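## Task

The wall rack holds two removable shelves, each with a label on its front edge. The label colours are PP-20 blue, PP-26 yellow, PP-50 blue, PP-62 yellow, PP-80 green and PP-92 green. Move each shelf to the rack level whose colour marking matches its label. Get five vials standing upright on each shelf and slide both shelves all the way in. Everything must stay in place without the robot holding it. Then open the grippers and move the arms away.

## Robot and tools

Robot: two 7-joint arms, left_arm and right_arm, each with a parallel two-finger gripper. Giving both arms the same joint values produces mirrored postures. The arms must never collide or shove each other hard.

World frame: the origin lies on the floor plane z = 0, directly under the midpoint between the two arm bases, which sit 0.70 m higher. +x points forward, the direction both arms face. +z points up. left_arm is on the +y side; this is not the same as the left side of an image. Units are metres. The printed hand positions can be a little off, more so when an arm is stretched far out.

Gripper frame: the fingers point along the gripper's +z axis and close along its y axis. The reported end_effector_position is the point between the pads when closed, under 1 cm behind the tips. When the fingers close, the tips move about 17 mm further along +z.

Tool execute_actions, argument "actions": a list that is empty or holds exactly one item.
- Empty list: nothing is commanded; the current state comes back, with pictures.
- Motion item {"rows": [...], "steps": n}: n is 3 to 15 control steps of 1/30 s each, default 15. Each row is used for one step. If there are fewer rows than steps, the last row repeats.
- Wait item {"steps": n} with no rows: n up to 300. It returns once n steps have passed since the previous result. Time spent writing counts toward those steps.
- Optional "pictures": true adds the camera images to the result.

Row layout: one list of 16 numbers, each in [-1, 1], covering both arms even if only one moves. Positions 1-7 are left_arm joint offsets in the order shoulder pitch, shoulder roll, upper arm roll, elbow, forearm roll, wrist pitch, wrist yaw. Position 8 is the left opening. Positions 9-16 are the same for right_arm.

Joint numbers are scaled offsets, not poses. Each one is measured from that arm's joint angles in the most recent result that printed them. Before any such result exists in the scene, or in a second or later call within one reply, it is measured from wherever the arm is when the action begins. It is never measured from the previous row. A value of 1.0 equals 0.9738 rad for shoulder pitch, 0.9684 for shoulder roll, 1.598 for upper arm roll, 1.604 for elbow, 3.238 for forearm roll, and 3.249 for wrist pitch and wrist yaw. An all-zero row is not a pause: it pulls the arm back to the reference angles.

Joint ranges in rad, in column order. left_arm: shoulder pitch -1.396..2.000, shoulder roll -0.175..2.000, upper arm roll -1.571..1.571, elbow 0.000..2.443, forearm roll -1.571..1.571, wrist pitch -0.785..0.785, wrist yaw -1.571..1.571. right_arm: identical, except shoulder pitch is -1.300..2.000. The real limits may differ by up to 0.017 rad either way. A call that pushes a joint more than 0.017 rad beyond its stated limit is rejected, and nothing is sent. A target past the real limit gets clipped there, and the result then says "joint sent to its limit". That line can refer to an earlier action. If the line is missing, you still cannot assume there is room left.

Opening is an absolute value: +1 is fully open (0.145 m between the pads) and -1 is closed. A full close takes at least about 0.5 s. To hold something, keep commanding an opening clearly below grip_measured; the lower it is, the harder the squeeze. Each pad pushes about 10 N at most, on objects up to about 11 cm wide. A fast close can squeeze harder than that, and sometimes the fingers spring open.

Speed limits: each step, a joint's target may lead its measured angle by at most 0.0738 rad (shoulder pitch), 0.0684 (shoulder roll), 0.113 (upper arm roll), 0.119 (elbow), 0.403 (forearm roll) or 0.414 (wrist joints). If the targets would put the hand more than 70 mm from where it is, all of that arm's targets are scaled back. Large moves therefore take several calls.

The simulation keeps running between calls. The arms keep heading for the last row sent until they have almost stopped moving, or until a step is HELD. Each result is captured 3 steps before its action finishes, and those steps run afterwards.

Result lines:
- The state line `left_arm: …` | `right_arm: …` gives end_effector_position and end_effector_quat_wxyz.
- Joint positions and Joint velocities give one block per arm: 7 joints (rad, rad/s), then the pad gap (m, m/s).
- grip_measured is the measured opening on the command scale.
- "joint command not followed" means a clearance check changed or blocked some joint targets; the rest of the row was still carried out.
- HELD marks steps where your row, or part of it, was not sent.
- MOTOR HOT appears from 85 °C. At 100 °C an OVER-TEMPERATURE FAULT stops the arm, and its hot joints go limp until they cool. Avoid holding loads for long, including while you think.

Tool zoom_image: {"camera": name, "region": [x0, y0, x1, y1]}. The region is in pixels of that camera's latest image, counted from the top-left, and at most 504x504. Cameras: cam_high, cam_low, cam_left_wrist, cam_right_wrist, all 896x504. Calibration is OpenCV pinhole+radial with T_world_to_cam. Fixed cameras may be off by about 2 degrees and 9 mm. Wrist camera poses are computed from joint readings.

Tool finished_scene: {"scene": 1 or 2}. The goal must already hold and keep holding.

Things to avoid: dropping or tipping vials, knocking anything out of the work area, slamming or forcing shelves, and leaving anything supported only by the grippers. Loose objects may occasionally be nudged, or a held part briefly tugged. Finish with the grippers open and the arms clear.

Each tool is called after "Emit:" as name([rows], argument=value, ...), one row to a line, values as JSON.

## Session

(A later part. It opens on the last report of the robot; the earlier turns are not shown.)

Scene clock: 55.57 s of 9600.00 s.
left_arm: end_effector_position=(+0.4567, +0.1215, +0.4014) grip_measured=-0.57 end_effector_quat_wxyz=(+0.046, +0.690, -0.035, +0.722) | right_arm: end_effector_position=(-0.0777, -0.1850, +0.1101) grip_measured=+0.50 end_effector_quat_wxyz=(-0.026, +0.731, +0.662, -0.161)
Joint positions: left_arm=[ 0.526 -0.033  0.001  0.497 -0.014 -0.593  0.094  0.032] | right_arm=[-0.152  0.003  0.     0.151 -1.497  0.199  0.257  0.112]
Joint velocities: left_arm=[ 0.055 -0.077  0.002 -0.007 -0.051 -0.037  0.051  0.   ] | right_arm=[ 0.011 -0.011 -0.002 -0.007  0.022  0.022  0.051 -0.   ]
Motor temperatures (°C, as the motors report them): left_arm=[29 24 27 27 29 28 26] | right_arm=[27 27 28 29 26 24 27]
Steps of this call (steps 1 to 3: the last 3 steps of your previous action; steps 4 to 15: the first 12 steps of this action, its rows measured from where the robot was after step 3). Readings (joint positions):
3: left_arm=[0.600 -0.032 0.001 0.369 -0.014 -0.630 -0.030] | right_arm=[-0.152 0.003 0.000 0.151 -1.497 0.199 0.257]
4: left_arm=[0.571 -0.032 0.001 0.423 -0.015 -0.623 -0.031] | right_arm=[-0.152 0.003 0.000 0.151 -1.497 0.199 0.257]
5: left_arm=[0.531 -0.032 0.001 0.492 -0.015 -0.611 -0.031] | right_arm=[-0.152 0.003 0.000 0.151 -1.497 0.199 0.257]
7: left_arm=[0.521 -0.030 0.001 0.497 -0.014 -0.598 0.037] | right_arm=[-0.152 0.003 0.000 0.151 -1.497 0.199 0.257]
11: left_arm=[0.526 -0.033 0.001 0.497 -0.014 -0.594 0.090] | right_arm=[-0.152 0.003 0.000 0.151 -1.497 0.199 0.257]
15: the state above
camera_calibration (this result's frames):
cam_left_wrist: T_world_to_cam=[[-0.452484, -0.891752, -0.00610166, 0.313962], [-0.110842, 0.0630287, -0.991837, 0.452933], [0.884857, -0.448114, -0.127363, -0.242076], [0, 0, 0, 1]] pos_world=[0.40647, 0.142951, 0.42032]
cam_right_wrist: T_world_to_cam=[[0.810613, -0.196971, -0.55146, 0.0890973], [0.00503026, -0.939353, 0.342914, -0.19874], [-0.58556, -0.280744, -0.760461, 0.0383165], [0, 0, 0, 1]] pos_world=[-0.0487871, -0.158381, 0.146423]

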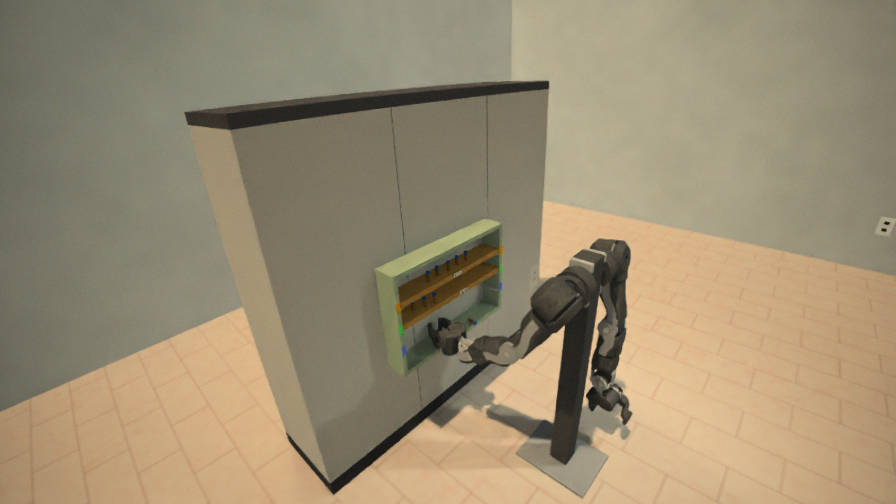

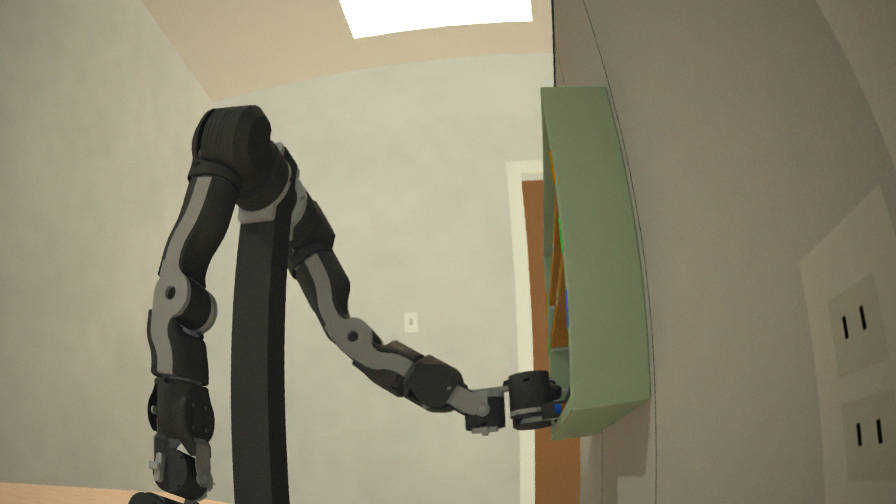

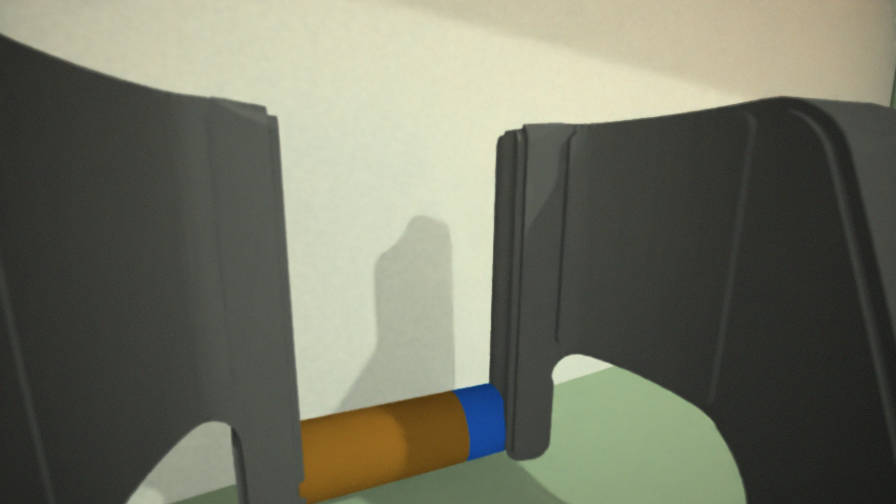

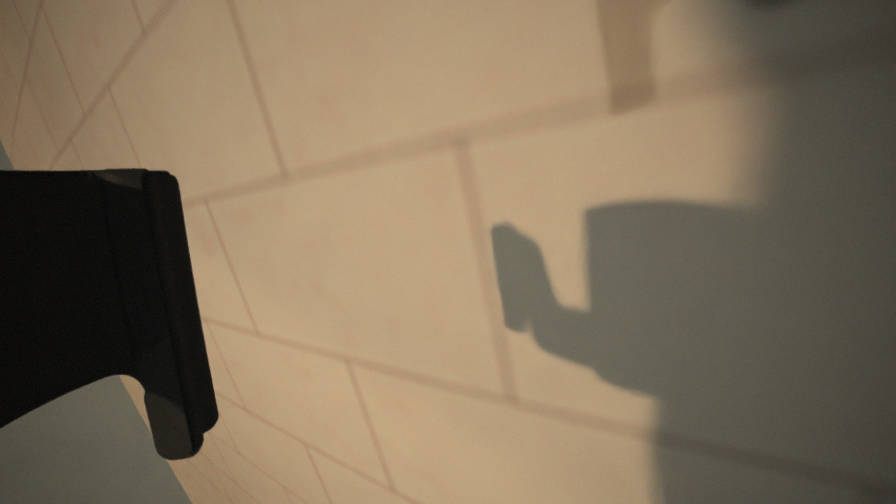

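Emit:
execute_actions([
  {"rows":[[0.01,-0.02,0,0,0,0.005,-0.03,-0.68,0,0,0,0,0,0,0,0.5],[0.02,-0.04,0,0,0,0.01,-0.06,-0.68,0,0,0,0,0,0,0,0.5],[0.02,-0.06,0,0,0,0.015,-0.1,-0.68,0,0,0,0,0,0,0,0.5],[0.03,-0.08,0,0,0,0.02,-0.14,-0.68,0,0,0,0,0,0,0,0.5],[0.04,-0.1,0,0,0,0.02,-0.18,-0.68,0,0,0,0,0,0,0,0.5],[0.04,-0.12,0,0,0,0.02,-0.22,-0.68,0,0,0,0,0,0,0,0.5],[0.04,-0.12,0,0,0,0.02,-0.26,-0.68,0,0,0,0,0,0,0,0.5]],"steps":15},
])

Emit:
execute_actions([
  {"steps":10},
], pictures=true)

Scene clock: 56.13 s of 9600.00 s.
left_arm: end_effector_position=(+0.4325, +0.1969, +0.3998) grip_measured=-0.57 end_effector_quat_wxyz=(-0.192, +0.674, +0.270, +0.660) | right_arm: end_effector_position=(-0.0777, -0.1850, +0.1101) grip_measured=+0.50 end_effector_quat_wxyz=(-0.026, +0.731, +0.662, -0.161)
Joint positions: left_arm=[ 0.563 -0.14   0.003  0.498 -0.012 -0.531 -0.743  0.032] | right_arm=[-0.152  0.003  0.     0.151 -1.497  0.199  0.257  0.112]
Joint velocities: left_arm=[-0.011 -0.055 -0.012  0.002 -0.022 -0.022 -0.037  0.   ] | right_arm=[-0.055  0.055 -0.037  0.017 -0.022 -0.007  0.007  0.   ]
Motor temperatures (°C, as the motors report them): left_arm=[29 24 27 27 29 28 26] | right_arm=[27 27 28 29 26 24 27]
Steps of this call (steps 1 to 3: the last 3 steps of your previous action; steps 4 to 5: the robot went on to your last target; steps 6 to 17: the first 12 steps of this action). Readings (joint positions):
6: left_arm=[0.527 -0.039 0.002 0.497 -0.014 -0.587 0.054] | right_arm=[-0.152 0.003 0.000 0.151 -1.497 0.199 0.257]
7: left_arm=[0.532 -0.055 0.003 0.496 -0.013 -0.575 -0.015] | right_arm=[-0.152 0.003 0.000 0.151 -1.497 0.199 0.257]
9: left_arm=[0.550 -0.110 0.003 0.496 -0.013 -0.548 -0.221] | right_arm=[-0.152 0.003 0.000 0.151 -1.497 0.199 0.257]
13: left_arm=[0.570 -0.163 -0.002 0.498 -0.017 -0.534 -0.660] | right_arm=[-0.152 0.003 0.000 0.151 -1.497 0.199 0.257]
17: the state above

Scene clock: 56.47 s of 9600.00 s.
left_arm: end_effector_position=(+0.4326, +0.1929, +0.3996) grip_measured=-0.57 end_effector_quat_wxyz=(-0.189, +0.675, +0.271, +0.660) | right_arm: end_effector_position=(-0.0777, -0.1850, +0.1101) grip_measured=+0.50 end_effector_quat_wxyz=(-0.026, +0.731, +0.662, -0.161)
Joint positions: left_arm=[ 0.563 -0.149  0.002  0.498 -0.013 -0.53  -0.746  0.032] | right_arm=[-0.152  0.003  0.     0.151 -1.497  0.199  0.257  0.112]
Joint velocities: left_arm=[ 0.033 -0.033  0.017 -0.012 -0.007 -0.037 -0.051  0.   ] | right_arm=[ 0.077  0.033 -0.017  0.012  0.037  0.007 -0.051  0.   ]
Motor temperatures (°C, as the motors report them): left_arm=[29 24 27 27 29 28 26] | right_arm=[27 27 28 29 26 24 27]
Kept back: nothing.
Steps of this call (steps 1 to 3: the last 3 steps of your previous action; steps 4 to 10: the robot went on to your last target). Readings (joint positions):
1: left_arm=[0.563 -0.146 0.003 0.498 -0.012 -0.531 -0.745] | right_arm=[-0.152 0.003 0.000 0.151 -1.497 0.199 0.257]
2: left_arm=[0.563 -0.151 0.003 0.498 -0.012 -0.530 -0.745] | right_arm=[-0.152 0.003 0.000 0.151 -1.497 0.199 0.257]
4: left_arm=[0.563 -0.152 0.002 0.498 -0.013 -0.530 -0.745] | right_arm=[-0.152 0.003 0.000 0.151 -1.497 0.199 0.257]
8: left_arm=[0.563 -0.149 0.002 0.498 -0.013 -0.530 -0.746] | right_arm=[-0.152 0.003 0.000 0.151 -1.497 0.199 0.257]
10: the state above
camera_calibration (this result's frames):
cam_left_wrist: T_world_to_cam=[[0.302953, -0.946126, 0.114304, 0.00225296], [-0.150166, -0.165835, -0.974653, 0.498295], [0.9411, 0.27811, -0.192316, -0.327396], [0, 0, 0, 1]] pos_world=[0.382256, 0.175818, 0.422444]
cam_right_wrist: T_world_to_cam=[[0.810613, -0.196971, -0.55146, 0.0890973], [0.00503026, -0.939353, 0.342914, -0.19874], [-0.58556, -0.280744, -0.760461, 0.0383165], [0, 0, 0, 1]] pos_world=[-0.0487871, -0.158381, 0.146423]

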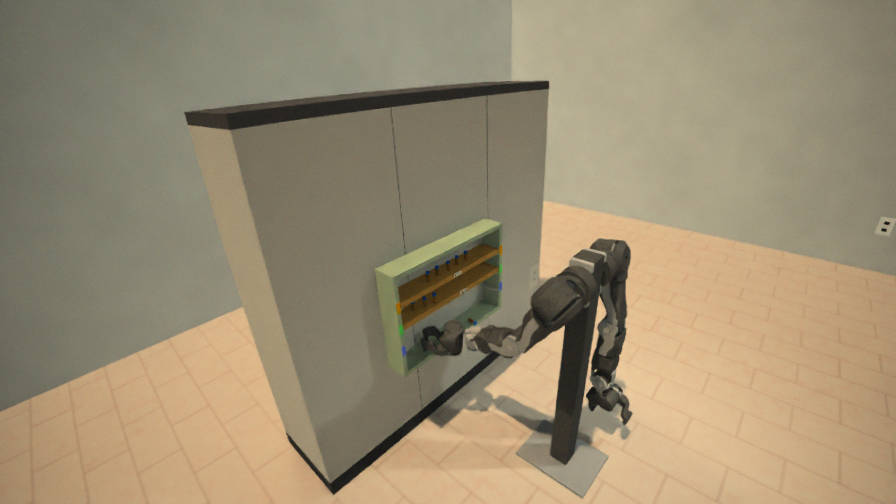

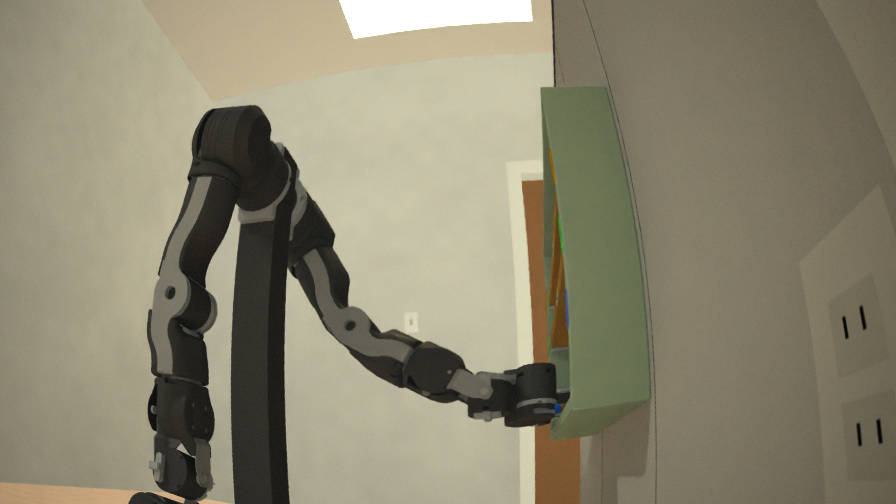

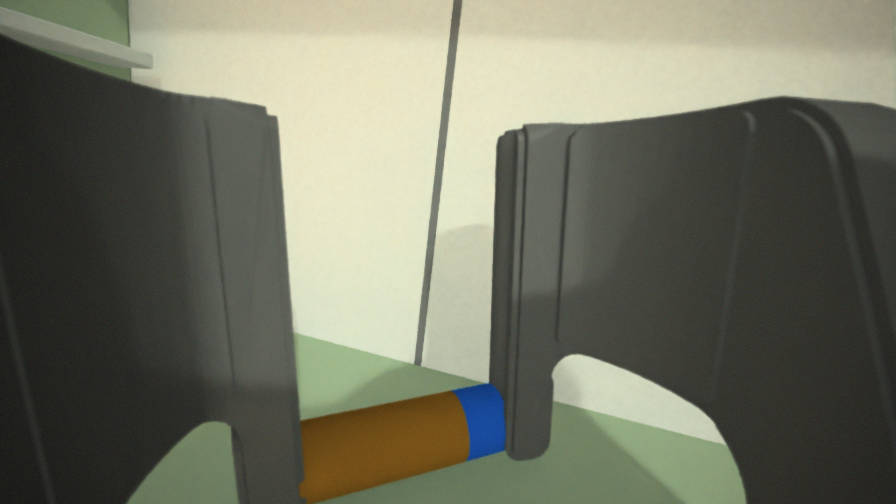

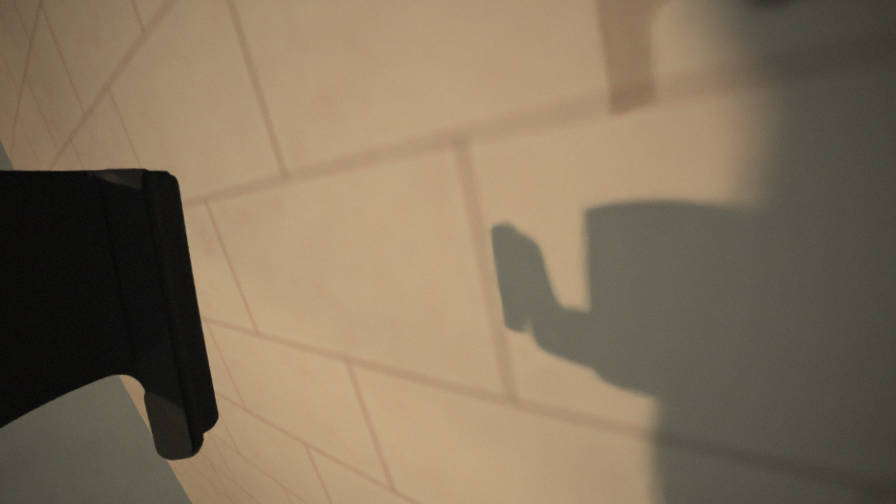

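Emit:
execute_actions([
  {"rows":[[0.04,0,0,-0.04,0,-0.008,-0.025,-0.68,0,0,0,0,0,0,0,0.5],[0.08,0,0,-0.083,0,-0.016,-0.05,-0.68,0,0,0,0,0,0,0,0.5],[0.08,0,0,-0.083,0,-0.016,-0.05,-0.68,0,0,0,0,0,0,0,0.5],[0.08,0,0,-0.083,0,-0.016,-0.05,-0.68,0,0,0,0,0,0,0,0.5],[0.08,0,0,-0.083,0,-0.016,-0.05,-0.68,0,0,0,0,0,0,0,0.5],[0.08,0,0,-0.083,0,-0.016,-0.05,-0.68,0,0,0,0,0,0,0,0.5],[0.08,0,0,-0.083,0,-0.016,-0.05,-0.6,0,0,0,0,0,0,0,0.5],[0.08,0,0,-0.083,0,-0.016,-0.05,-0.56,0,0,0,0,0,0,0,0.5],[0.08,0,0,-0.083,0,-0.016,-0.05,-0.52,0,0,0,0,0,0,0,0.5],[0.08,0,0,-0.083,0,-0.016,-0.05,-0.4,0,0,0,0,0,0,0,0.5]],"steps":15},
])

Emit:
execute_actions([
  {"rows":[[0,0,0,0.04,0,0,0,-0.4,0,0,0,0,0,0,0,0.5],[-0.03,0,0,0.1,0,0,0,-0.4,0,0,0,0,0,0,0,0.5],[-0.1,0,0,0.17,0,0.02,0,-0.4,0,0,0,0,0,0,0,0.5],[-0.18,0,0,0.25,0,0.04,0,-0.4,0,0,0,0,0,0,0,0.5],[-0.26,0,0,0.33,0,0.06,0,-0.4,0,0,0,0,0,0,0,0.5],[-0.34,0,0,0.41,0,0.08,0,-0.4,0,0,0,0,0,0,0,0.5],[-0.42,0,0,0.49,0,0.1,0,-0.4,0,0,0,0,0,0,0,0.5],[-0.5,0,0,0.57,0,0.15,0,-0.4,0,0,0,0,0,0,0,0.5],[-0.6,0,0,0.67,0,0.2,0,-0.4,0,0,0,0,0,0,0,0.5],[-0.76,0.25,0,0.84,0,0.42,0.275,-0.4,0,0,0,0,0,0,0,0.5]],"steps":15},
])

Emit:
execute_actions([
  {"steps":20},
])

Emit:
execute_actions([
  {"rows":[[0.07,0,0,-0.02,0,0,0,-0.45,0,0,0,0,0,0,0,0.5],[0.14,0,0,-0.05,0,0,0,-0.45,0,0,0,0,0,0,0,0.5],[0.21,0,0,-0.08,0,0,0,-0.45,0,0,0,0,0,0,0,0.5],[0.28,0,0,-0.12,0,0,0,-0.45,0,0,0,0,0,0,0,0.5],[0.35,0,0,-0.16,0,0,0,-0.45,0,0,0,0,0,0,0,0.5],[0.42,0,0,-0.21,0,0,0,-0.45,0,0,0,0,0,0,0,0.5],[0.49,0,0,-0.26,0,0,0,-0.45,0,0,0,0,0,0,0,0.5],[0.56,0,0,-0.31,0,0,0,-0.45,0,0,0,0,0,0,0,0.5],[0.62,0,0,-0.36,0,0,0,-0.45,0,0,0,0,0,0,0,0.5]],"steps":15},
])

Emit:
execute_actions([
  {"steps":12},
], pictures=true)

Scene clock: 57.27 s of 9600.00 s.
left_arm: end_effector_position=(+0.4243, +0.2080, +0.3970) grip_measured=-0.40 end_effector_quat_wxyz=(-0.240, +0.660, +0.313, +0.639) | right_arm: end_effector_position=(-0.0777, -0.1850, +0.1101) grip_measured=+0.50 end_effector_quat_wxyz=(-0.026, +0.731, +0.662, -0.161)
Joint positions: left_arm=[ 0.64  -0.149  0.001  0.366 -0.016 -0.582 -0.901  0.045] | right_arm=[-0.152  0.003  0.     0.151 -1.497  0.199  0.257  0.112]
Joint velocities: left_arm=[-0.121 -0.033 -0.007  0.002  0.007  0.022  0.007  0.001] | right_arm=[ 0.055 -0.077 -0.002  0.007 -0.007 -0.022  0.022  0.   ]
Motor temperatures (°C, as the motors report them): left_arm=[29 24 27 27 29 28 26] | right_arm=[27 27 28 29 26 24 27]
Steps of this call (steps 1 to 12: the robot went on to your last target; steps 13 to 24: the first 12 steps of this action). Readings (joint positions):
13: left_arm=[0.590 -0.149 0.001 0.446 -0.017 -0.545 -0.777] | right_arm=[-0.152 0.003 0.000 0.151 -1.497 0.199 0.257]
14: left_arm=[0.635 -0.150 0.001 0.373 -0.022 -0.567 -0.829] | right_arm=[-0.152 0.003 0.000 0.151 -1.497 0.199 0.257]
16: left_arm=[0.653 -0.150 0.001 0.371 -0.018 -0.578 -0.881] | right_arm=[-0.152 0.003 0.000 0.151 -1.497 0.199 0.257]
20: left_arm=[0.639 -0.149 0.001 0.366 -0.017 -0.582 -0.900] | right_arm=[-0.152 0.003 0.000 0.151 -1.497 0.199 0.257]
24: the state above

Scene clock: 57.77 s of 9600.00 s.
left_arm: end_effector_position=(+0.3402, +0.2357, +0.4096) grip_measured=-0.40 end_effector_quat_wxyz=(-0.219, +0.822, +0.119, +0.511) | right_arm: end_effector_position=(-0.0777, -0.1850, +0.1101) grip_measured=+0.50 end_effector_quat_wxyz=(-0.026, +0.731, +0.662, -0.161)
Joint positions: left_arm=[-0.018  0.016 -0.     1.566 -0.016  0.442 -0.49   0.045] | right_arm=[-0.152  0.003  0.     0.151 -1.497  0.199  0.257  0.112]
Joint velocities: left_arm=[-1.703  1.879  0.315  2.576 -0.095  4.227  3.934  0.   ] | right_arm=[-0.033 -0.033  0.002 -0.012 -0.007 -0.037  0.037  0.   ]
Motor temperatures (°C, as the motors report them): left_arm=[29 24 27 27 29 28 26] | right_arm=[27 27 28 29 26 24 27]
Steps of this call (steps 1 to 3: the last 3 steps of your previous action; steps 4 to 15: the first 12 steps of this action, its rows measured from where the robot was after step 3). Readings (joint positions):
3: left_arm=[0.640 -0.149 0.001 0.366 -0.016 -0.582 -0.901] | right_arm=[-0.152 0.003 0.000 0.151 -1.497 0.199 0.257]
4: left_arm=[0.627 -0.149 0.001 0.407 -0.014 -0.579 -0.902] | right_arm=[-0.152 0.003 0.000 0.151 -1.497 0.199 0.257]
5: left_arm=[0.600 -0.149 0.001 0.501 -0.012 -0.576 -0.901] | right_arm=[-0.152 0.003 0.000 0.151 -1.497 0.199 0.257]
7: left_arm=[0.514 -0.149 0.000 0.726 -0.020 -0.513 -0.899] | right_arm=[-0.152 0.003 0.000 0.151 -1.497 0.199 0.257]
11: left_arm=[0.241 -0.149 0.000 1.151 -0.017 -0.231 -0.899] | right_arm=[-0.152 0.003 0.000 0.151 -1.497 0.199 0.257]
15: the state above

Scene clock: 58.43 s of 9600.00 s.
left_arm: end_effector_position=(+0.3138, +0.1851, +0.3791) grip_measured=-0.40 end_effector_quat_wxyz=(-0.055, +0.913, -0.023, +0.404) | right_arm: end_effector_position=(-0.0777, -0.1850, +0.1101) grip_measured=+0.50 end_effector_quat_wxyz=(-0.026, +0.731, +0.662, -0.161)
Joint positions: left_arm=[-0.101  0.094  0.002  1.714 -0.016  0.78  -0.014  0.045] | right_arm=[-0.152  0.003  0.     0.151 -1.497  0.199  0.257  0.112]
Joint velocities: left_arm=[ 0.011  0.011 -0.007 -0.027 -0.037 -0.051 -0.007 -0.   ] | right_arm=[-0.077  0.033  0.012 -0.002  0.022 -0.066 -0.037 -0.   ]
Motor temperatures (°C, as the motors report them): left_arm=[29 25 27 27 29 28 26] | right_arm=[27 27 28 29 26 24 27]
Kept back: nothing.
Steps of this call (steps 1 to 3: the last 3 steps of your previous action; steps 4 to 20: the robot went on to your last target). Readings (joint positions):
1: left_arm=[-0.087 0.090 0.006 1.668 -0.017 0.598 -0.308] | right_arm=[-0.152 0.003 0.000 0.151 -1.497 0.199 0.257]
2: left_arm=[-0.125 0.122 0.017 1.718 -0.021 0.688 -0.180] | right_arm=[-0.152 0.003 0.000 0.151 -1.497 0.199 0.257]
4: left_arm=[-0.102 0.090 0.002 1.711 -0.019 0.760 -0.062] | right_arm=[-0.152 0.003 0.000 0.151 -1.497 0.199 0.257]
8: left_arm=[-0.100 0.096 0.002 1.714 -0.015 0.778 -0.016] | right_arm=[-0.152 0.003 0.000 0.151 -1.497 0.199 0.257]
20: the state above

Scene clock: 58.83 s of 9600.00 s.
left_arm: end_effector_position=(+0.4479, +0.2012, +0.4237) grip_measured=-0.45 end_effector_quat_wxyz=(-0.059, +0.902, +0.005, +0.427) | right_arm: end_effector_position=(-0.0777, -0.1850, +0.1101) grip_measured=+0.50 end_effector_quat_wxyz=(-0.026, +0.731, +0.662, -0.161)
Joint positions: left_arm=[ 0.517  0.094  0.002  1.145 -0.014  0.778 -0.014  0.042] | right_arm=[-0.152  0.003  0.     0.151 -1.497  0.199  0.257  0.112]
Joint velocities: left_arm=[-0.033 -0.011 -0.017  0.1   -0.051 -0.066 -0.051 -0.   ] | right_arm=[ 0.033  0.033 -0.007 -0.007 -0.081 -0.037  0.022  0.   ]
Motor temperatures (°C, as the motors report them): left_arm=[29 25 27 27 29 28 26] | right_arm=[27 27 28 29 26 24 27]
Steps of this call (steps 1 to 12: the first 12 steps of this action). Readings (joint positions):
1: left_arm=[-0.071 0.093 0.002 1.687 -0.016 0.785 -0.014] | right_arm=[-0.152 0.003 0.000 0.151 -1.497 0.199 0.257]
2: left_arm=[-0.008 0.093 0.002 1.636 -0.016 0.785 -0.014] | right_arm=[-0.152 0.003 0.000 0.151 -1.497 0.199 0.257]
4: left_arm=[0.133 0.093 0.002 1.533 -0.016 0.783 -0.014] | right_arm=[-0.152 0.003 0.000 0.151 -1.497 0.199 0.257]
8: left_arm=[0.398 0.093 0.002 1.225 -0.016 0.778 -0.014] | right_arm=[-0.152 0.003 0.000 0.151 -1.497 0.199 0.257]
12: the state above

Scene clock: 59.23 s of 9600.00 s.
left_arm: end_effector_position=(+0.4424, +0.2016, +0.4132) grip_measured=-0.45 end_effector_quat_wxyz=(-0.060, +0.908, +0.005, +0.414) | right_arm: end_effector_position=(-0.0777, -0.1850, +0.1101) grip_measured=+0.50 end_effector_quat_wxyz=(-0.026, +0.731, +0.662, -0.161)
Joint positions: left_arm=[ 0.502  0.094  0.002  1.135 -0.015  0.781 -0.014  0.042] | right_arm=[-0.152  0.003  0.     0.151 -1.497  0.199  0.257  0.112]
Joint velocities: left_arm=[-0.077 -0.055  0.007 -0.012  0.022 -0.007  0.022  0.   ] | right_arm=[-0.121 -0.033 -0.007 -0.002 -0.066  0.11  -0.022 -0.   ]
Motor temperatures (°C, as the motors report them): left_arm=[29 25 27 27 29 28 26] | right_arm=[27 27 28 29 26 24 27]
Kept back: nothing.
Steps of this call (steps 1 to 3: the last 3 steps of your previous action; steps 4 to 12: the robot went on to your last target). Readings (joint positions):
1: left_arm=[0.514 0.094 0.002 1.144 -0.014 0.777 -0.014] | right_arm=[-0.152 0.003 0.000 0.151 -1.497 0.199 0.257]
2: left_arm=[0.505 0.094 0.002 1.140 -0.014 0.778 -0.014] | right_arm=[-0.152 0.003 0.000 0.151 -1.497 0.199 0.257]
4: left_arm=[0.496 0.094 0.002 1.135 -0.015 0.781 -0.014] | right_arm=[-0.152 0.003 0.000 0.151 -1.497 0.199 0.257]
8: left_arm=[0.502 0.094 0.002 1.135 -0.015 0.781 -0.014] | right_arm=[-0.152 0.003 0.000 0.151 -1.497 0.199 0.257]
12: the state above
camera_calibration (this result's frames):
cam_left_wrist: T_world_to_cam=[[-0.207505, -0.970121, 0.125723, 0.231872], [-0.773646, 0.0840921, -0.628013, 0.596654], [0.598677, -0.227581, -0.76798, 0.154789], [0, 0, 0, 1]] pos_world=[0.417044, 0.209997, 0.46443]
cam_right_wrist: T_world_to_cam=[[0.810613, -0.196971, -0.55146, 0.0890973], [0.00503026, -0.939353, 0.342914, -0.19874], [-0.58556, -0.280744, -0.760461, 0.0383165], [0, 0, 0, 1]] pos_world=[-0.0487871, -0.158381, 0.146423]

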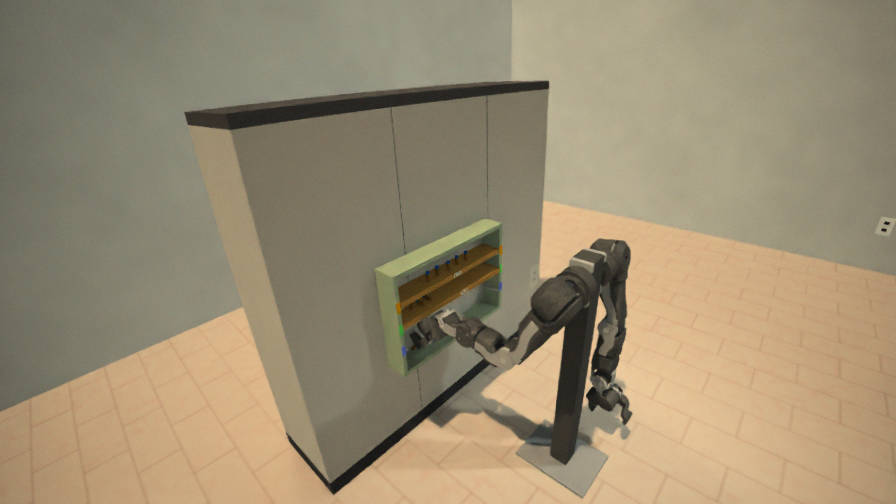

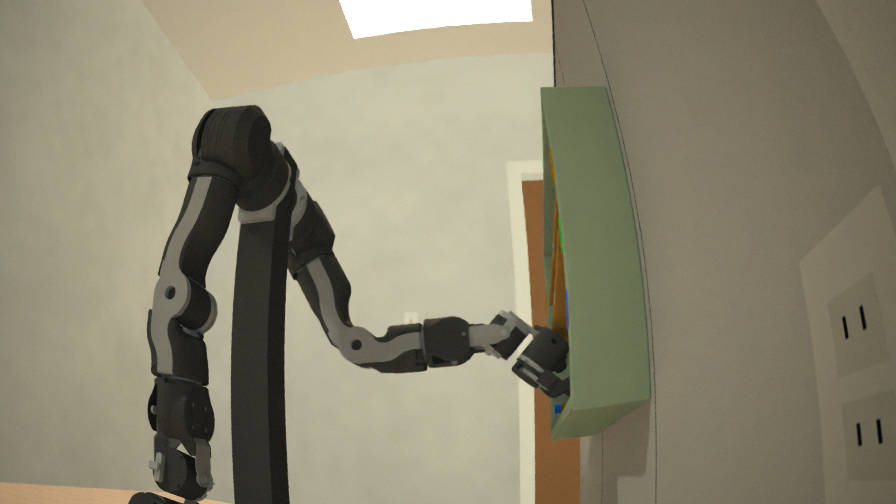

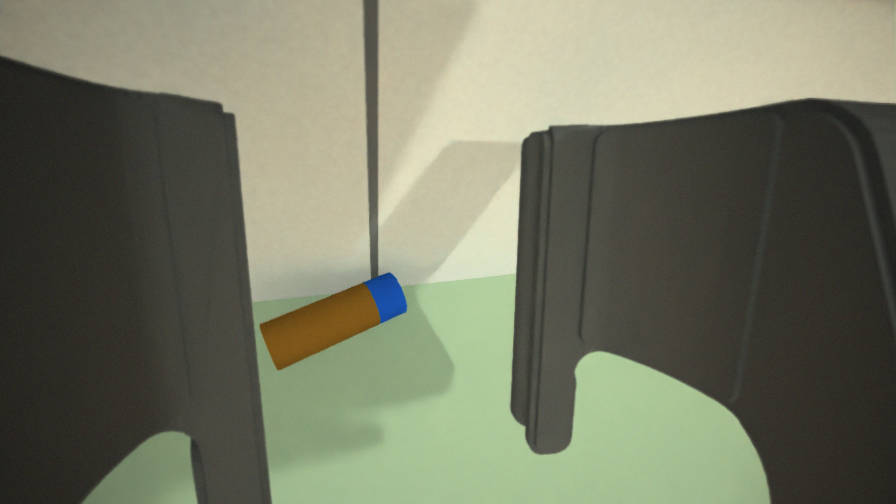

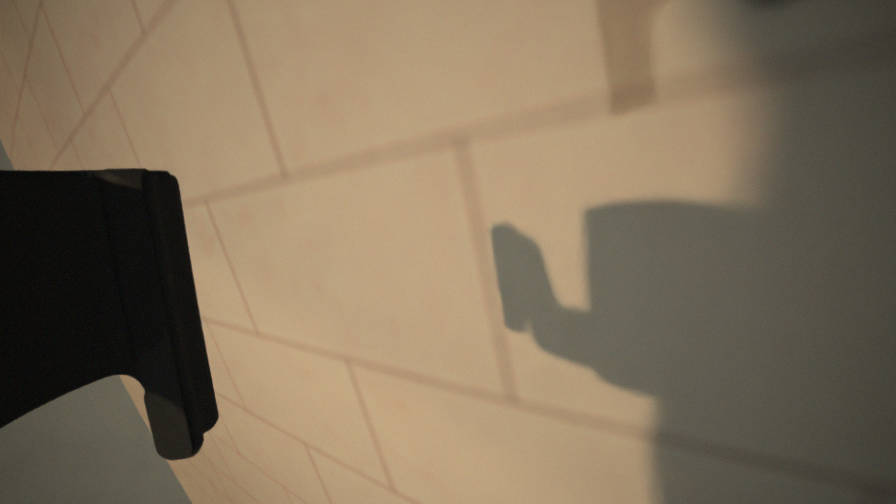

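Ugh: shelf seems bumped.

Emit:
zoom_image(camera="cam_high", region=[370,230,530,370])

Region (370, 230, 530, 370) of cam_high's 896x504 image, scaled by 3.150, with more detail than that image has; it fills the top 441 rows of this view, and the rest is white.

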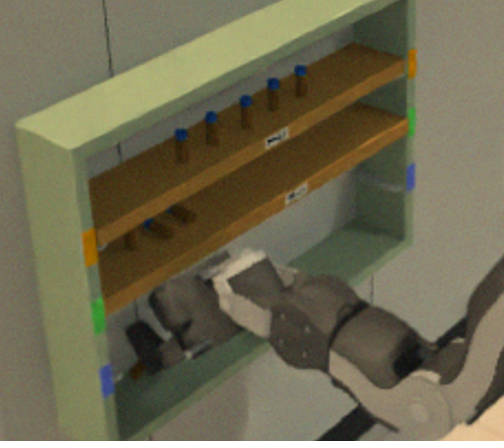

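Emit:
execute_actions([
  {"rows":[[-0.01,0,0,0,0,0,0,-0.45,0,0,0,0,0,0,0,0.5],[-0.02,0,0,0,0,0,0,-0.45,0,0,0,0,0,0,0,0.5],[-0.03,0,0,0,0,0,0,-0.45,0,0,0,0,0,0,0,0.5],[-0.06,0,0,0.02,0,0,0,-0.45,0,0,0,0,0,0,0,0.5],[-0.12,0,0,0.065,0,0,0,-0.45,0,0,0,0,0,0,0,0.5],[-0.19,0,0,0.115,0,0,0,-0.45,0,0,0,0,0,0,0,0.5],[-0.26,0,0,0.165,0,0,0,-0.45,0,0,0,0,0,0,0,0.5],[-0.33,0,0,0.21,0,0,0,-0.45,0,0,0,0,0,0,0,0.5],[-0.4,0,0,0.26,0,0,0,-0.45,0,0,0,0,0,0,0,0.5],[-0.47,0,0,0.32,0,0,0,-0.45,0,0,0,0,0,0,0,0.5],[-0.54,0,0,0.4,0,0,0,-0.45,0,0,0,0,0,0,0,0.5],[-0.62,0,0,0.5,0,-0.1,0,0.3,0,0,0,0,0,0,0,0.5],[-0.62,0,0,0.58,0,-0.12,0,0.3,0,0,0,0,0,0,0,0.5]],"steps":15},
])

Emit:
execute_actions([
  {"steps":20},
], pictures=true)

Scene clock: 59.90 s of 9600.00 s.
left_arm: end_effector_position=(+0.3342, +0.1805, +0.4311) grip_measured=-0.31 end_effector_quat_wxyz=(-0.052, +0.867, -0.025, +0.494) | right_arm: end_effector_position=(-0.0777, -0.1850, +0.1101) grip_measured=+0.50 end_effector_quat_wxyz=(-0.026, +0.731, +0.662, -0.161)
Joint positions: left_arm=[-0.085  0.094  0.002  1.821 -0.015  0.701 -0.014  0.053] | right_arm=[-0.152  0.003  0.     0.151 -1.497  0.199  0.257  0.112]
Joint velocities: left_arm=[-1.747 -0.011 -0.007  2.698  0.051 -2.513  0.007  0.329] | right_arm=[-0.099  0.011 -0.017  0.002  0.037 -0.007  0.051 -0.   ]
Motor temperatures (°C, as the motors report them): left_arm=[29 24 27 27 29 28 26] | right_arm=[27 27 28 28 26 24 27]
Steps of this call (steps 1 to 8: the robot went on to your last target; steps 9 to 20: the first 12 steps of this action). Readings (joint positions):
9: left_arm=[0.499 0.094 0.002 1.135 -0.015 0.781 -0.014] | right_arm=[-0.152 0.003 0.000 0.151 -1.497 0.199 0.257]
10: left_arm=[0.492 0.094 0.002 1.136 -0.015 0.781 -0.014] | right_arm=[-0.152 0.003 0.000 0.151 -1.497 0.199 0.257]
12: left_arm=[0.452 0.094 0.002 1.158 -0.015 0.780 -0.014] | right_arm=[-0.152 0.003 0.000 0.151 -1.497 0.199 0.257]
16: left_arm=[0.187 0.094 0.002 1.461 -0.015 0.781 -0.014] | right_arm=[-0.152 0.003 0.000 0.151 -1.497 0.199 0.257]
20: the state above

Scene clock: 60.57 s of 9600.00 s.
left_arm: end_effector_position=(+0.3408, +0.1669, +0.5610) grip_measured=+0.30 end_effector_quat_wxyz=(-0.042, +0.706, -0.034, +0.706) | right_arm: end_effector_position=(-0.0777, -0.1850, +0.1101) grip_measured=+0.50 end_effector_quat_wxyz=(-0.026, +0.731, +0.662, -0.161)
Joint positions: left_arm=[-0.101  0.094  0.002  2.064 -0.014  0.393 -0.014  0.098] | right_arm=[-0.152  0.003  0.     0.151 -1.497  0.199  0.257  0.112]
Joint velocities: left_arm=[-0.033 -0.033 -0.012 -0.017  0.007 -0.051 -0.066  0.   ] | right_arm=[ 0.011 -0.077  0.007 -0.002  0.007  0.007 -0.022  0.   ]
Motor temperatures (°C, as the motors report them): left_arm=[29 24 27 27 29 28 26] | right_arm=[27 27 28 28 26 24 27]
Kept back: nothing.
Steps of this call (steps 1 to 3: the last 3 steps of your previous action; steps 4 to 20: the robot went on to your last target). Readings (joint positions):
1: left_arm=[-0.129 0.094 0.002 1.912 -0.015 0.573 -0.014] | right_arm=[-0.152 0.003 0.000 0.151 -1.497 0.199 0.257]
2: left_arm=[-0.127 0.094 0.002 2.002 -0.015 0.495 -0.014] | right_arm=[-0.152 0.003 0.000 0.151 -1.497 0.199 0.257]
4: left_arm=[-0.073 0.094 0.002 2.099 -0.014 0.399 -0.014] | right_arm=[-0.152 0.003 0.000 0.151 -1.497 0.199 0.257]
8: left_arm=[-0.112 0.094 0.002 2.057 -0.014 0.398 -0.014] | right_arm=[-0.152 0.003 0.000 0.151 -1.497 0.199 0.257]
20: the state above
camera_calibration (this result's frames):
cam_left_wrist: T_world_to_cam=[[-0.336148, -0.936219, -0.102465, 0.324778], [-0.164162, 0.165375, -0.972472, 0.585786], [0.927392, -0.310074, -0.209282, -0.0903665], [0, 0, 0, 1]] pos_world=[0.289143, 0.179168, 0.584027]
cam_right_wrist: T_world_to_cam=[[0.810613, -0.196971, -0.55146, 0.0890973], [0.00503026, -0.939353, 0.342914, -0.19874], [-0.58556, -0.280744, -0.760461, 0.0383165], [0, 0, 0, 1]] pos_world=[-0.0487871, -0.158381, 0.146423]

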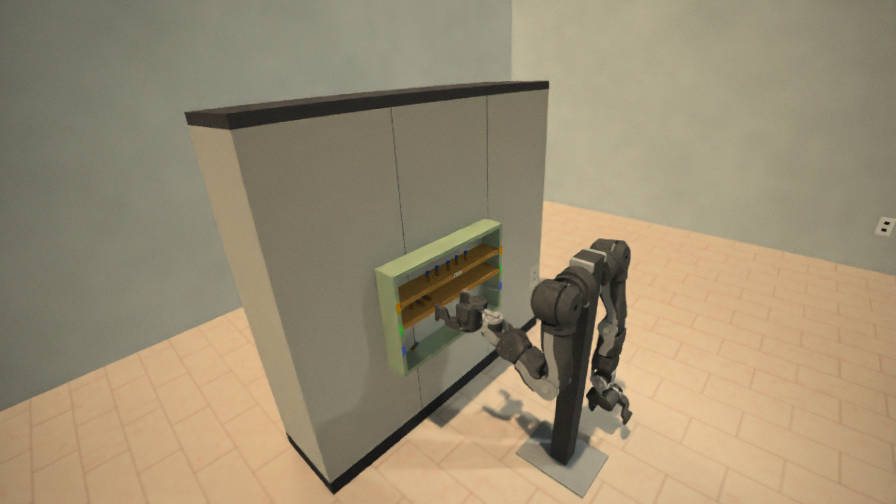

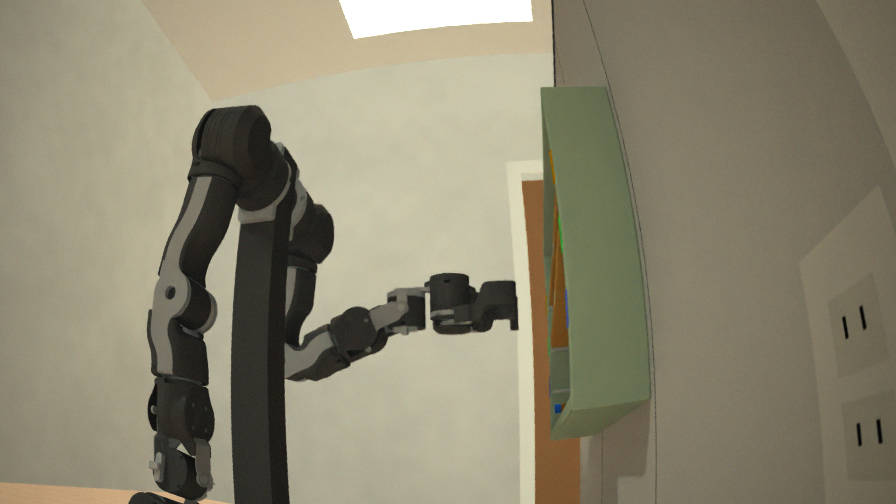

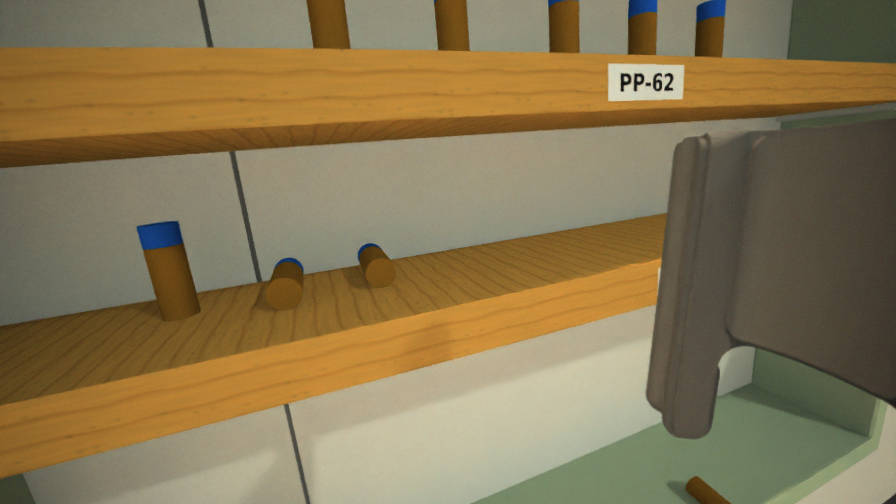

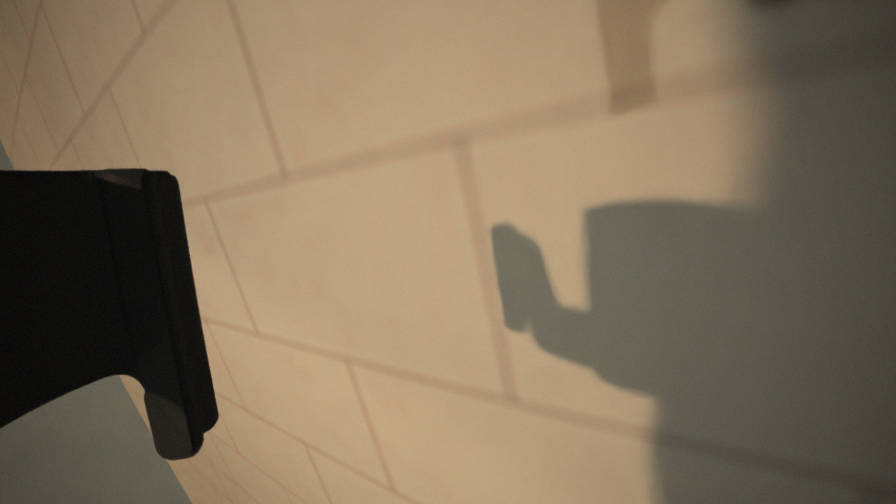

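Emit:
execute_actions([
  {"rows":[[0.03,-0.03,0,-0.017,0,0,0,-0.7,0,0,0,0,0,0,0,0.5],[0.06,-0.06,0,-0.034,0,0,0,-0.7,0,0,0,0,0,0,0,0.5],[0.09,-0.097,0,-0.05,0,0,0,-0.7,0,0,0,0,0,0,0,0.5],[0.12,-0.097,0,-0.067,0,0,0,-0.7,0,0,0,0,0,0,0,0.5],[0.15,-0.097,0,-0.084,0,0,0,-0.7,0,0,0,0,0,0,0,0.5],[0.17,-0.097,0,-0.096,0,0,0,-0.7,0,0,0,0,0,0,0,0.5],[0.19,-0.097,0,-0.107,0.004,0.004,0,-0.7,0,0,0,0,0,0,0,0.5]],"steps":15},
])

Emit:
execute_actions([
  {"steps":12},
], pictures=true)

Scene clock: 61.27 s of 9600.00 s.
left_arm: end_effector_position=(+0.3804, +0.1571, +0.5633) grip_measured=-0.70 end_effector_quat_wxyz=(-0.007, +0.706, +0.005, +0.708) | right_arm: end_effector_position=(-0.0777, -0.1850, +0.1101) grip_measured=+0.50 end_effector_quat_wxyz=(-0.026, +0.731, +0.662, -0.161)
Joint positions: left_arm=[ 0.085  0.001  0.003  1.892 -0.003  0.403 -0.012  0.023] | right_arm=[-0.152  0.003  0.     0.151 -1.497  0.199  0.257  0.112]
Joint velocities: left_arm=[-0.011 -0.033 -0.012 -0.007 -0.037  0.007 -0.022  0.   ] | right_arm=[-0.033 -0.055 -0.012 -0.012  0.037 -0.007  0.037 -0.   ]
Motor temperatures (°C, as the motors report them): left_arm=[29 24 27 27 29 28 26] | right_arm=[27 27 28 28 26 24 27]
Steps of this call (steps 1 to 9: the robot went on to your last target; steps 10 to 21: the first 12 steps of this action). Readings (joint positions):
10: left_arm=[-0.086 0.075 0.005 2.049 -0.015 0.393 -0.014] | right_arm=[-0.152 0.003 0.000 0.151 -1.497 0.199 0.257]
11: left_arm=[-0.050 0.040 0.005 2.015 -0.015 0.394 -0.014] | right_arm=[-0.152 0.003 0.000 0.151 -1.497 0.199 0.257]
13: left_arm=[0.017 -0.012 -0.004 1.963 -0.014 0.394 -0.013] | right_arm=[-0.152 0.003 0.000 0.151 -1.497 0.199 0.257]
17: left_arm=[0.088 0.002 0.003 1.892 -0.007 0.401 -0.012] | right_arm=[-0.152 0.003 0.000 0.151 -1.497 0.199 0.257]
21: the state above

Scene clock: 61.67 s of 9600.00 s.
left_arm: end_effector_position=(+0.3804, +0.1571, +0.5633) grip_measured=-0.70 end_effector_quat_wxyz=(-0.007, +0.706, +0.005, +0.708) | right_arm: end_effector_position=(-0.0777, -0.1850, +0.1101) grip_measured=+0.50 end_effector_quat_wxyz=(-0.026, +0.731, +0.662, -0.161)
Joint positions: left_arm=[ 0.085  0.001  0.003  1.892 -0.003  0.403 -0.012  0.023] | right_arm=[-0.152  0.003  0.     0.151 -1.497  0.199  0.257  0.112]
Joint velocities: left_arm=[-0.033  0.033  0.007  0.012  0.007  0.007 -0.037 -0.   ] | right_arm=[-0.121  0.033  0.007 -0.002 -0.051 -0.022 -0.051  0.   ]
Motor temperatures (°C, as the motors report them): left_arm=[29 24 27 27 29 28 26] | right_arm=[27 27 28 28 26 24 27]
Kept back: nothing.
Steps of this call (steps 1 to 3: the last 3 steps of your previous action; steps 4 to 12: the robot went on to your last target). Readings (joint positions):
1: left_arm=[0.085 0.001 0.003 1.892 -0.003 0.403 -0.012] | right_arm=[-0.152 0.003 0.000 0.151 -1.497 0.199 0.257]
2: left_arm=[0.085 0.001 0.003 1.892 -0.003 0.403 -0.012] | right_arm=[-0.152 0.003 0.000 0.151 -1.497 0.199 0.257]
4: left_arm=[0.085 0.001 0.003 1.892 -0.003 0.403 -0.012] | right_arm=[-0.152 0.003 0.000 0.151 -1.497 0.199 0.257]
8: left_arm=[0.085 0.001 0.003 1.892 -0.003 0.403 -0.012] | right_arm=[-0.152 0.003 0.000 0.151 -1.497 0.199 0.257]
12: the state above
camera_calibration (this result's frames):
cam_left_wrist: T_world_to_cam=[[-0.331067, -0.943585, -0.00647516, 0.274295], [-0.161244, 0.0633327, -0.98488, 0.618034], [0.929728, -0.325018, -0.173115, -0.148617], [0, 0, 0, 1]] pos_world=[0.328638, 0.171376, 0.584738]
cam_right_wrist: T_world_to_cam=[[0.810613, -0.196971, -0.55146, 0.0890973], [0.00503026, -0.939353, 0.342914, -0.19874], [-0.58556, -0.280744, -0.760461, 0.0383165], [0, 0, 0, 1]] pos_world=[-0.0487871, -0.158381, 0.146423]

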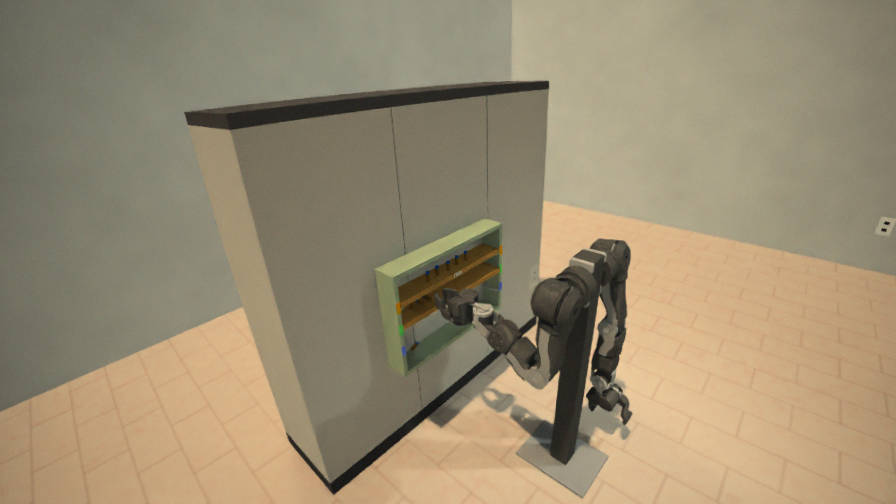

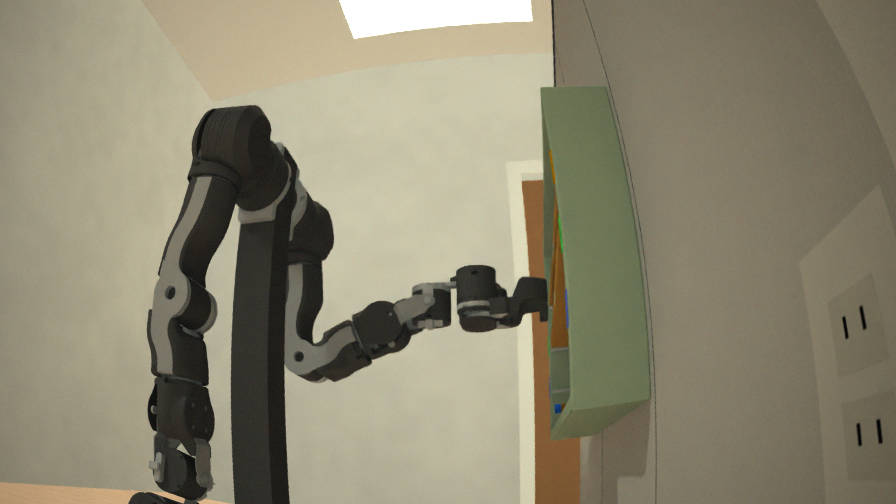

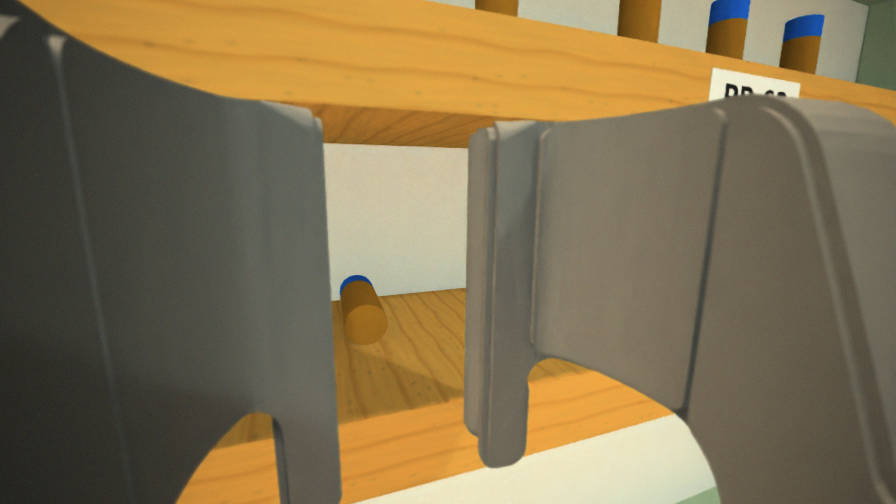

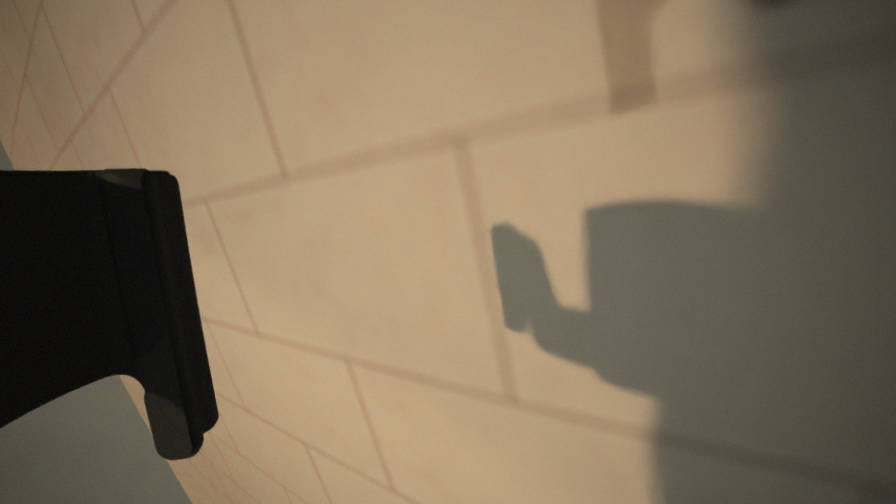

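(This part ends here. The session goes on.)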